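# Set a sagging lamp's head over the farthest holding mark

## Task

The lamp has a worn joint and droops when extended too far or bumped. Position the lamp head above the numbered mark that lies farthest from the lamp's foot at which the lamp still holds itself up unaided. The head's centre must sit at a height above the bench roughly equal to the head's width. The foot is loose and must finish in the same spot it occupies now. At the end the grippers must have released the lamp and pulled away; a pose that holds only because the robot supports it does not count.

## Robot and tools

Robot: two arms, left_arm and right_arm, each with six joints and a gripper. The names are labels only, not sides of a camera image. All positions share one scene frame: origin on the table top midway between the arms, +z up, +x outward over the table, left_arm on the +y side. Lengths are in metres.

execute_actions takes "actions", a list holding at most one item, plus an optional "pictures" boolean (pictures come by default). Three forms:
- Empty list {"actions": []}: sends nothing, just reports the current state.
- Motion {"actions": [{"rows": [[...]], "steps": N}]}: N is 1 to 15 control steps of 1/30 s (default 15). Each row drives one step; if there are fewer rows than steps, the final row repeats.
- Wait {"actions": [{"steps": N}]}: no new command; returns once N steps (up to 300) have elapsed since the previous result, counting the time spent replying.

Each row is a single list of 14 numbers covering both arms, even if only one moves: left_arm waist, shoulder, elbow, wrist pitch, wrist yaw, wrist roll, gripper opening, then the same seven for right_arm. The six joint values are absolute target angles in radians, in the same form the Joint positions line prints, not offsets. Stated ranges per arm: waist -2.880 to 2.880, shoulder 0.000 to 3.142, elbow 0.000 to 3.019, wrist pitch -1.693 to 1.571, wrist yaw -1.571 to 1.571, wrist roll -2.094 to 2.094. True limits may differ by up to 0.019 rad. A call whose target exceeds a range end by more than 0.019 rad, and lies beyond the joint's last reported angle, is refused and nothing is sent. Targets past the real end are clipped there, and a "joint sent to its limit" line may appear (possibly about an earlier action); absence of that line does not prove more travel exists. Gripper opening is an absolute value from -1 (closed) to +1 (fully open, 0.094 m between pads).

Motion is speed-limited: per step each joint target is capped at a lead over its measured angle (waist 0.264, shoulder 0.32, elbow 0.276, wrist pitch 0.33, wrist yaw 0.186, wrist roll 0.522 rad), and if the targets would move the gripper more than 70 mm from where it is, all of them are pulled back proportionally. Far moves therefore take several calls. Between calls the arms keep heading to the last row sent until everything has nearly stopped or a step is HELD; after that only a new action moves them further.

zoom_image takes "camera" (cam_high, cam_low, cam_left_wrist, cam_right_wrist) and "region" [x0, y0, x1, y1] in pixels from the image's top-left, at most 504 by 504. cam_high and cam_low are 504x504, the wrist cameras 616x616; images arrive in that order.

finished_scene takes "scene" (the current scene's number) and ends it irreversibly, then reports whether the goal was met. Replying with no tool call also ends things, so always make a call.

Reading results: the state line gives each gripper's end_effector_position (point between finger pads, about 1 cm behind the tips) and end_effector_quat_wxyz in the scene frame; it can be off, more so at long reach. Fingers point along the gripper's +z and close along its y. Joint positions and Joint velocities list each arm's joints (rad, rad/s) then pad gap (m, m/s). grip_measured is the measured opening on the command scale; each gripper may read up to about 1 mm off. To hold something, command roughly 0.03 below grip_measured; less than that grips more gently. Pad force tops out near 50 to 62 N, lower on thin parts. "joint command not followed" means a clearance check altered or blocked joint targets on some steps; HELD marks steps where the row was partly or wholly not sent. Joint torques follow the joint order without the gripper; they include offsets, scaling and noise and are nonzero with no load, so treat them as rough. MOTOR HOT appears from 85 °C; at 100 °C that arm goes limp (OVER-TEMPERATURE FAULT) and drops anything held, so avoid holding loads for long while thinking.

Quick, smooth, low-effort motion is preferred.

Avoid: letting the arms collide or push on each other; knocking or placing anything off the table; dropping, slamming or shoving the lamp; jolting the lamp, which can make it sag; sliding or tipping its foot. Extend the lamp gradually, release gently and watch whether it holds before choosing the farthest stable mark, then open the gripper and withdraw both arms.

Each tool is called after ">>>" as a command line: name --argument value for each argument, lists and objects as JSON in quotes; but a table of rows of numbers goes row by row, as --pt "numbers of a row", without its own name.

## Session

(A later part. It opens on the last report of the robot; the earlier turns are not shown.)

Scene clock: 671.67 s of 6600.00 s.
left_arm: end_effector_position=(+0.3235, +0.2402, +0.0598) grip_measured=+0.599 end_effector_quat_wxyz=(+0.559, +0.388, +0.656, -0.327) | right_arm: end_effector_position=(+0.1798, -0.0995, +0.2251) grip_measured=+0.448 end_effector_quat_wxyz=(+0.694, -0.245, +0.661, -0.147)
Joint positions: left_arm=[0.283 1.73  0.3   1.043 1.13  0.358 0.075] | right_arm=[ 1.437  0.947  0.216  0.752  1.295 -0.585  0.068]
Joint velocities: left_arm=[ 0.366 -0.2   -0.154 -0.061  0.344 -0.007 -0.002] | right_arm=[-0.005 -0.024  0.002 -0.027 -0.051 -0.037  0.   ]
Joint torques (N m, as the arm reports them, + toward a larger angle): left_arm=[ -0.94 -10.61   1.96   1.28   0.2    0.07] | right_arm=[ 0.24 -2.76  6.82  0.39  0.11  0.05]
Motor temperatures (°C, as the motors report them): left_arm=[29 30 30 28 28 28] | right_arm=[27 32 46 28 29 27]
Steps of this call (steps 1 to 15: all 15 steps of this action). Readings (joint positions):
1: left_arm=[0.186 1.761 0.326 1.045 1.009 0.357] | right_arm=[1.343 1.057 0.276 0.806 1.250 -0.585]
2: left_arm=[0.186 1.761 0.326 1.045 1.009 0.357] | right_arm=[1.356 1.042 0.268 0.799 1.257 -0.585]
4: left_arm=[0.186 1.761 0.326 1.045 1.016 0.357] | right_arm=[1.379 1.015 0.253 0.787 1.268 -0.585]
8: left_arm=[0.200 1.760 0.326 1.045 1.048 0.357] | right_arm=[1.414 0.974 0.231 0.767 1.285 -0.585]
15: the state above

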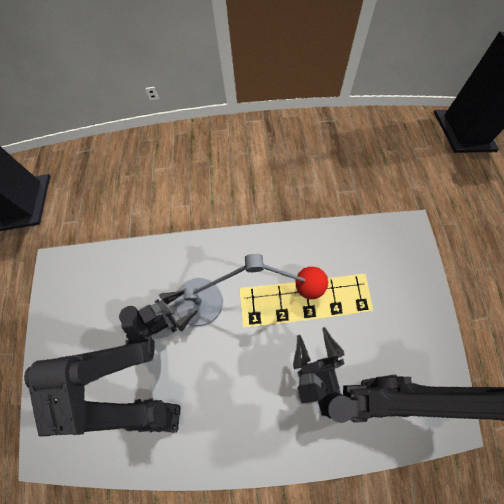

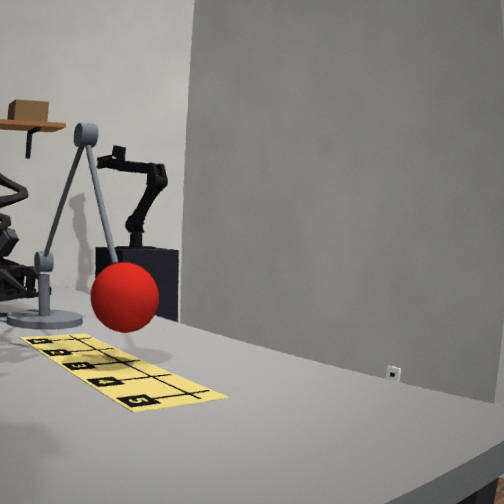

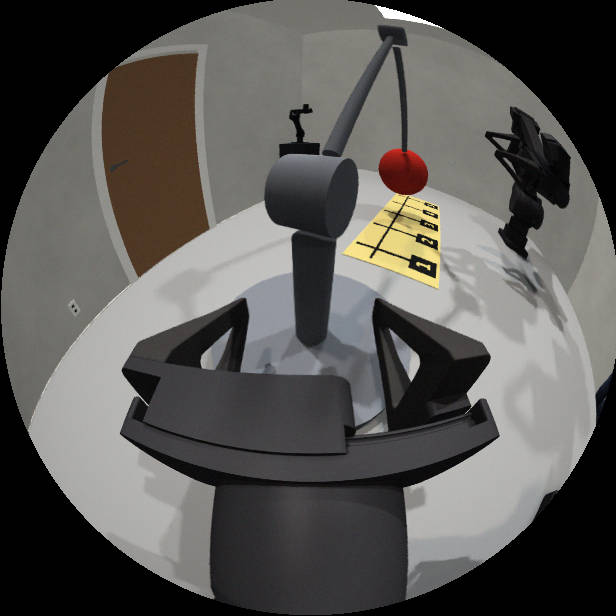

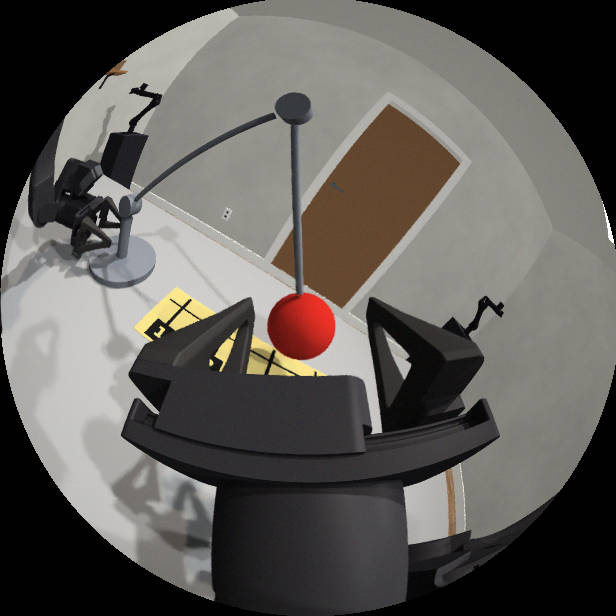

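>>> execute_actions --actions '[{"rows": [[0.324,1.704,0.281,1.029,1.150,0.370,0.60,1.45,0.934,0.202,0.732,1.30,-0.586,0.45],[0.332,1.700,0.277,1.028,1.158,0.370,0.60,1.45,0.934,0.202,0.732,1.30,-0.586,0.45],[0.342,1.696,0.273,1.027,1.169,0.371,0.60,1.45,0.934,0.202,0.732,1.30,-0.586,0.45],[0.353,1.691,0.269,1.025,1.180,0.372,0.60,1.45,0.934,0.202,0.732,1.30,-0.586,0.45],[0.365,1.686,0.264,1.023,1.193,0.373,0.60,1.45,0.934,0.202,0.732,1.30,-0.586,0.45],[0.378,1.681,0.259,1.022,1.206,0.374,0.60,1.45,0.934,0.202,0.732,1.30,-0.586,0.45],[0.391,1.675,0.254,1.020,1.219,0.375,0.60,1.45,0.934,0.202,0.732,1.30,-0.586,0.45],[0.404,1.670,0.248,1.018,1.233,0.376,0.60,1.45,0.934,0.202,0.732,1.30,-0.586,0.45],[0.418,1.664,0.243,1.016,1.247,0.378,0.60,1.45,0.934,0.202,0.732,1.30,-0.586,0.45],[0.432,1.658,0.237,1.014,1.261,0.379,0.60,1.45,0.934,0.202,0.732,1.30,-0.586,0.45],[0.446,1.651,0.232,1.012,1.275,0.38,0.60,1.45,0.934,0.202,0.732,1.30,-0.586,0.45],[0.462,1.638,0.231,1.008,1.275,0.38,0.60,1.45,0.934,0.202,0.732,1.30,-0.586,0.45],[0.479,1.622,0.230,1.004,1.274,0.38,0.60,1.45,0.934,0.202,0.732,1.30,-0.586,0.45],[0.497,1.604,0.229,0.999,1.274,0.38,0.60,1.45,0.934,0.202,0.732,1.30,-0.586,0.45],[0.516,1.584,0.227,0.995,1.273,0.38,0.60,1.45,0.934,0.202,0.732,1.30,-0.586,0.45]], "steps": 15}]' --pictures false

>>> execute_actions --actions '[{"rows": [[0.536,1.564,0.226,0.990,1.272,0.38,0.60,1.45,0.934,0.202,0.732,1.30,-0.586,0.45],[0.556,1.544,0.224,0.985,1.272,0.38,0.60,1.45,0.934,0.202,0.732,1.30,-0.586,0.45],[0.576,1.524,0.223,0.980,1.271,0.38,0.60,1.45,0.934,0.202,0.732,1.30,-0.586,0.45],[0.596,1.504,0.221,0.975,1.270,0.38,0.60,1.45,0.934,0.202,0.732,1.30,-0.586,0.45],[0.616,1.484,0.220,0.970,1.270,0.38,0.60,1.45,0.934,0.202,0.732,1.30,-0.586,0.45],[0.636,1.464,0.219,0.965,1.269,0.38,0.60,1.45,0.934,0.202,0.732,1.30,-0.586,0.45],[0.656,1.444,0.217,0.960,1.268,0.38,0.60,1.45,0.934,0.202,0.732,1.30,-0.586,0.45],[0.676,1.424,0.216,0.955,1.268,0.38,0.60,1.45,0.934,0.202,0.732,1.30,-0.586,0.45],[0.696,1.404,0.214,0.950,1.267,0.38,0.60,1.45,0.934,0.202,0.732,1.30,-0.586,0.45],[0.716,1.384,0.213,0.945,1.266,0.38,0.60,1.45,0.934,0.202,0.732,1.30,-0.586,0.45],[0.736,1.364,0.212,0.940,1.266,0.38,0.60,1.45,0.934,0.202,0.732,1.30,-0.586,0.45],[0.755,1.345,0.210,0.936,1.265,0.38,0.60,1.45,0.934,0.202,0.732,1.30,-0.586,0.45],[0.774,1.326,0.209,0.931,1.264,0.38,0.60,1.45,0.934,0.202,0.732,1.30,-0.586,0.45],[0.792,1.308,0.208,0.927,1.264,0.38,0.60,1.45,0.934,0.202,0.732,1.30,-0.586,0.45],[0.809,1.291,0.206,0.922,1.263,0.38,0.60,1.45,0.934,0.202,0.732,1.30,-0.586,0.45]], "steps": 15}]' --pictures false

>>> execute_actions --actions '[{"rows": [[0.825,1.275,0.205,0.918,1.262,0.38,0.60,1.45,0.934,0.202,0.732,1.30,-0.586,0.45],[0.840,1.260,0.204,0.915,1.262,0.38,0.60,1.45,0.934,0.202,0.732,1.30,-0.586,0.45],[0.853,1.247,0.203,0.912,1.262,0.38,0.60,1.45,0.934,0.202,0.732,1.30,-0.586,0.45],[0.865,1.235,0.202,0.909,1.261,0.38,0.60,1.45,0.934,0.202,0.732,1.30,-0.586,0.45],[0.875,1.225,0.202,0.906,1.261,0.38,0.60,1.45,0.934,0.202,0.732,1.30,-0.586,0.45],[0.883,1.217,0.201,0.904,1.261,0.38,0.60,1.45,0.934,0.202,0.732,1.30,-0.586,0.45],[0.890,1.210,0.201,0.902,1.260,0.38,0.60,1.45,0.934,0.202,0.732,1.30,-0.586,0.45],[0.895,1.205,0.200,0.901,1.260,0.38,0.60,1.45,0.934,0.202,0.732,1.30,-0.586,0.45],[0.898,1.202,0.200,0.900,1.260,0.38,0.60,1.45,0.934,0.202,0.732,1.30,-0.586,0.45],[0.900,1.200,0.200,0.900,1.260,0.38,0.60,1.45,0.934,0.202,0.732,1.30,-0.586,0.45]], "steps": 15}]' --pictures true

>>> zoom_image --camera "cam_high" --region '[160, 240, 380, 340]'

>>> zoom_image --camera "cam_low" --region '[0, 240, 250, 420]'

Scene clock: 689.27 s of 6600.00 s.
left_arm: end_effector_position=(+0.2995, +0.2864, +0.0802) grip_measured=+0.599 end_effector_quat_wxyz=(+0.582, +0.360, +0.653, -0.324) | right_arm: end_effector_position=(+0.1796, -0.0995, +0.2249) grip_measured=+0.448 end_effector_quat_wxyz=(+0.694, -0.246, +0.661, -0.147)
Joint positions: left_arm=[0.469 1.635 0.235 1.012 1.271 0.368 0.075] | right_arm=[ 1.438  0.947  0.216  0.751  1.296 -0.585  0.068]
Joint velocities: left_arm=[ 0.493 -0.454 -0.027 -0.159 -0.066 -0.037 -0.   ] | right_arm=[ 0.005  0.005  0.007  0.007  0.007 -0.051 -0.001]
Joint torques (N m, as the arm reports them, + toward a larger angle): left_arm=[ -0.37 -10.12   2.28   1.33   0.26   0.08] | right_arm=[ 0.5  -2.99  6.67  0.17  0.1   0.05]
Motor temperatures (°C, as the motors report them): left_arm=[29 30 30 28 28 28] | right_arm=[27 31 45 28 29 27]
Steps of this call (steps 1 to 30: the robot went on to your last target; steps 31 to 90: nothing new was sent; then 14.10 s passed at rest; steps 91 to 105: all 15 steps of this action). Readings (joint positions):
91: left_arm=[0.309 1.716 0.290 1.041 1.143 0.359] | right_arm=[1.438 0.947 0.216 0.751 1.296 -0.585]
92: left_arm=[0.310 1.715 0.290 1.040 1.149 0.359] | right_arm=[1.438 0.947 0.216 0.751 1.296 -0.585]
94: left_arm=[0.317 1.713 0.287 1.038 1.167 0.360] | right_arm=[1.438 0.947 0.216 0.751 1.296 -0.585]
98: left_arm=[0.363 1.695 0.267 1.032 1.218 0.362] | right_arm=[1.438 0.947 0.216 0.751 1.296 -0.585]
105: the state above

Scene clock: 689.77 s of 6600.00 s.
left_arm: end_effector_position=(+0.3047, +0.3842, +0.1508) grip_measured=+0.599 end_effector_quat_wxyz=(+0.669, +0.316, +0.652, -0.166) | right_arm: end_effector_position=(+0.1796, -0.0995, +0.2249) grip_measured=+0.448 end_effector_quat_wxyz=(+0.694, -0.246, +0.661, -0.147)
Joint positions: left_arm=[0.766 1.331 0.22  0.942 1.267 0.37  0.075] | right_arm=[ 1.438  0.947  0.216  0.751  1.296 -0.585  0.068]
Joint velocities: left_arm=[ 0.532 -0.552 -0.037 -0.134 -0.022 -0.022 -0.   ] | right_arm=[-0.015 -0.005 -0.007 -0.012  0.051  0.022  0.   ]
Joint torques (N m, as the arm reports them, + toward a larger angle): left_arm=[-1.31 -6.21  4.34  1.19 -0.05  0.06] | right_arm=[ 0.26 -2.81  6.43  0.09  0.07  0.03]
Motor temperatures (°C, as the motors report them): left_arm=[29 30 30 28 28 28] | right_arm=[27 31 45 28 29 27]
Steps of this call (steps 1 to 15: all 15 steps of this action). Readings (joint positions):
1: left_arm=[0.486 1.619 0.234 1.007 1.271 0.368] | right_arm=[1.438 0.947 0.216 0.751 1.296 -0.585]
2: left_arm=[0.505 1.600 0.233 1.003 1.271 0.369] | right_arm=[1.438 0.947 0.216 0.751 1.296 -0.585]
4: left_arm=[0.546 1.556 0.233 0.994 1.271 0.369] | right_arm=[1.438 0.947 0.216 0.751 1.296 -0.585]
8: left_arm=[0.628 1.468 0.230 0.976 1.271 0.369] | right_arm=[1.438 0.947 0.216 0.751 1.296 -0.585]
15: the state above

Scene clock: 690.27 s of 6600.00 s.
left_arm: end_effector_position=(+0.2941, +0.4198, +0.1773) grip_measured=+0.599 end_effector_quat_wxyz=(+0.691, +0.297, +0.652, -0.096) | right_arm: end_effector_position=(+0.1796, -0.0995, +0.2249) grip_measured=+0.448 end_effector_quat_wxyz=(+0.694, -0.246, +0.661, -0.147)
Joint positions: left_arm=[0.887 1.206 0.211 0.911 1.263 0.37  0.075] | right_arm=[ 1.438  0.947  0.216  0.751  1.296 -0.585  0.068]
Joint velocities: left_arm=[ 0.005  0.005  0.002 -0.012 -0.007  0.081  0.001] | right_arm=[-0.005 -0.005  0.012 -0.002 -0.007  0.007  0.   ]
Joint torques (N m, as the arm reports them, + toward a larger angle): left_arm=[-0.73 -5.5   5.22  1.15 -0.12  0.05] | right_arm=[ 0.6  -2.67  6.46  0.2   0.06  0.09]
Motor temperatures (°C, as the motors report them): left_arm=[29 30 30 28 28 28] | right_arm=[27 31 45 28 29 27]
Steps of this call (steps 1 to 15: all 15 steps of this action). Readings (joint positions):
1: left_arm=[0.783 1.313 0.218 0.938 1.266 0.370] | right_arm=[1.438 0.947 0.216 0.751 1.296 -0.585]
2: left_arm=[0.800 1.296 0.217 0.934 1.265 0.370] | right_arm=[1.438 0.947 0.216 0.751 1.296 -0.585]
4: left_arm=[0.831 1.264 0.215 0.927 1.265 0.370] | right_arm=[1.438 0.947 0.216 0.751 1.296 -0.585]
8: left_arm=[0.872 1.221 0.212 0.916 1.263 0.370] | right_arm=[1.438 0.947 0.216 0.751 1.296 -0.585]
15: the state above

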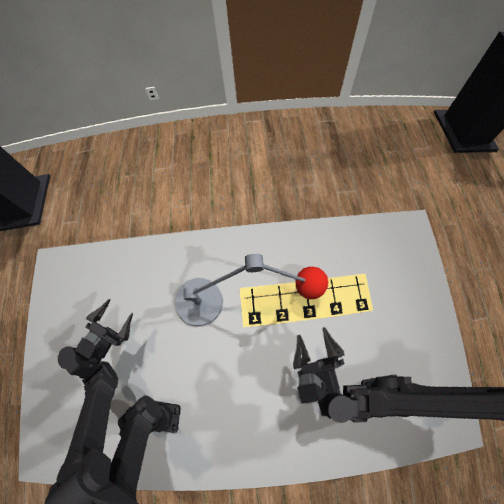

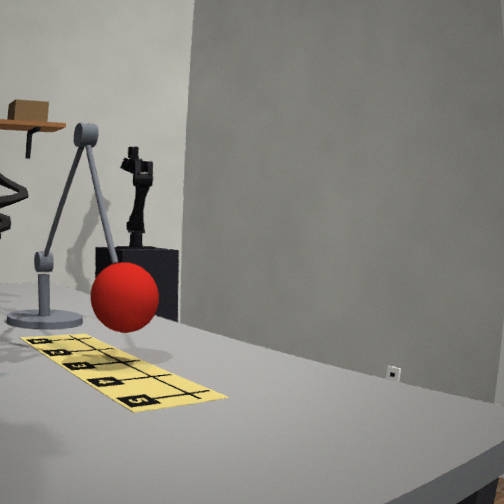

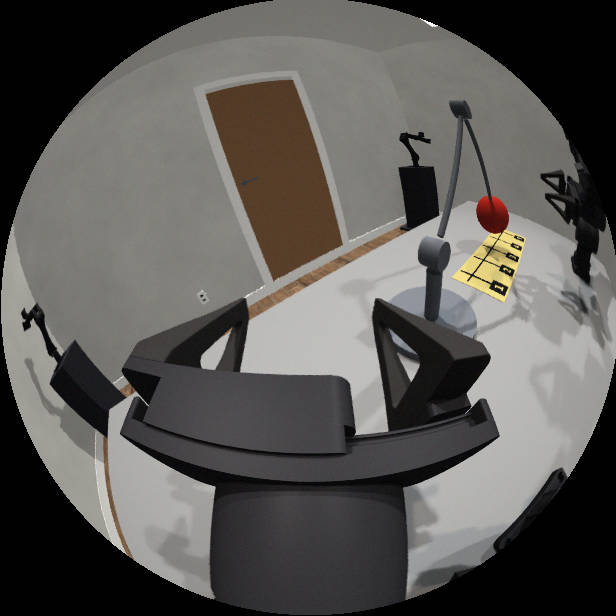

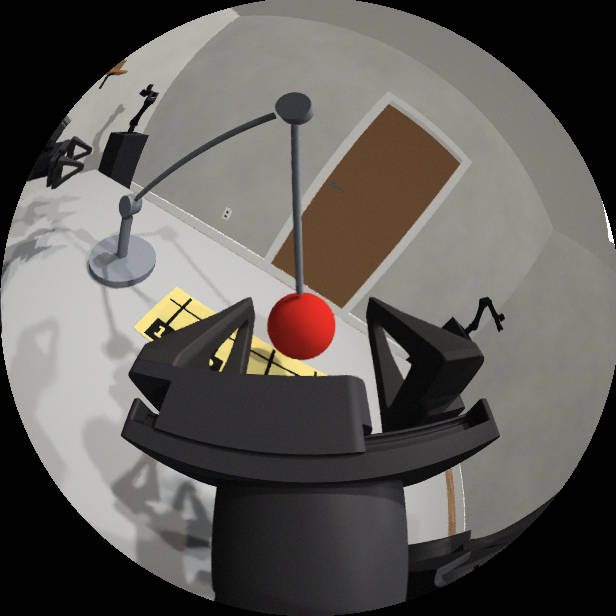

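Region (160, 240, 380, 340) of cam_high's 504x504 image, scaled by 2.291, with more detail than that image has; it fills the top 229 rows of this view, and the rest is white.

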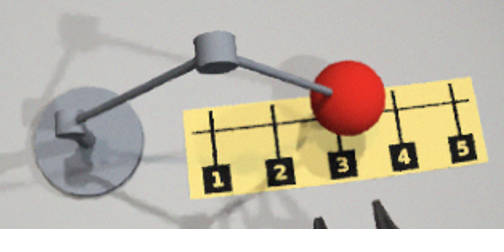

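Region (0, 240, 250, 420) of cam_low's 504x504 image, scaled by 2.016, with more detail than that image has; it fills the top 363 rows of this view, and the rest is white.

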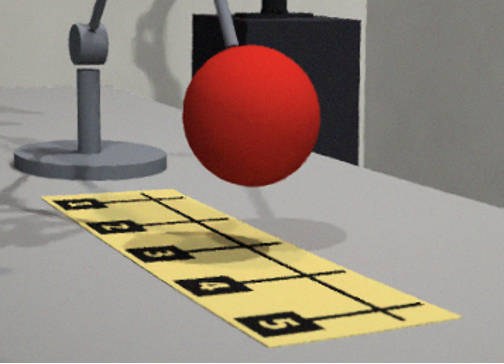

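>>> finished_scene --scene 2

The scene is finished: the task was done.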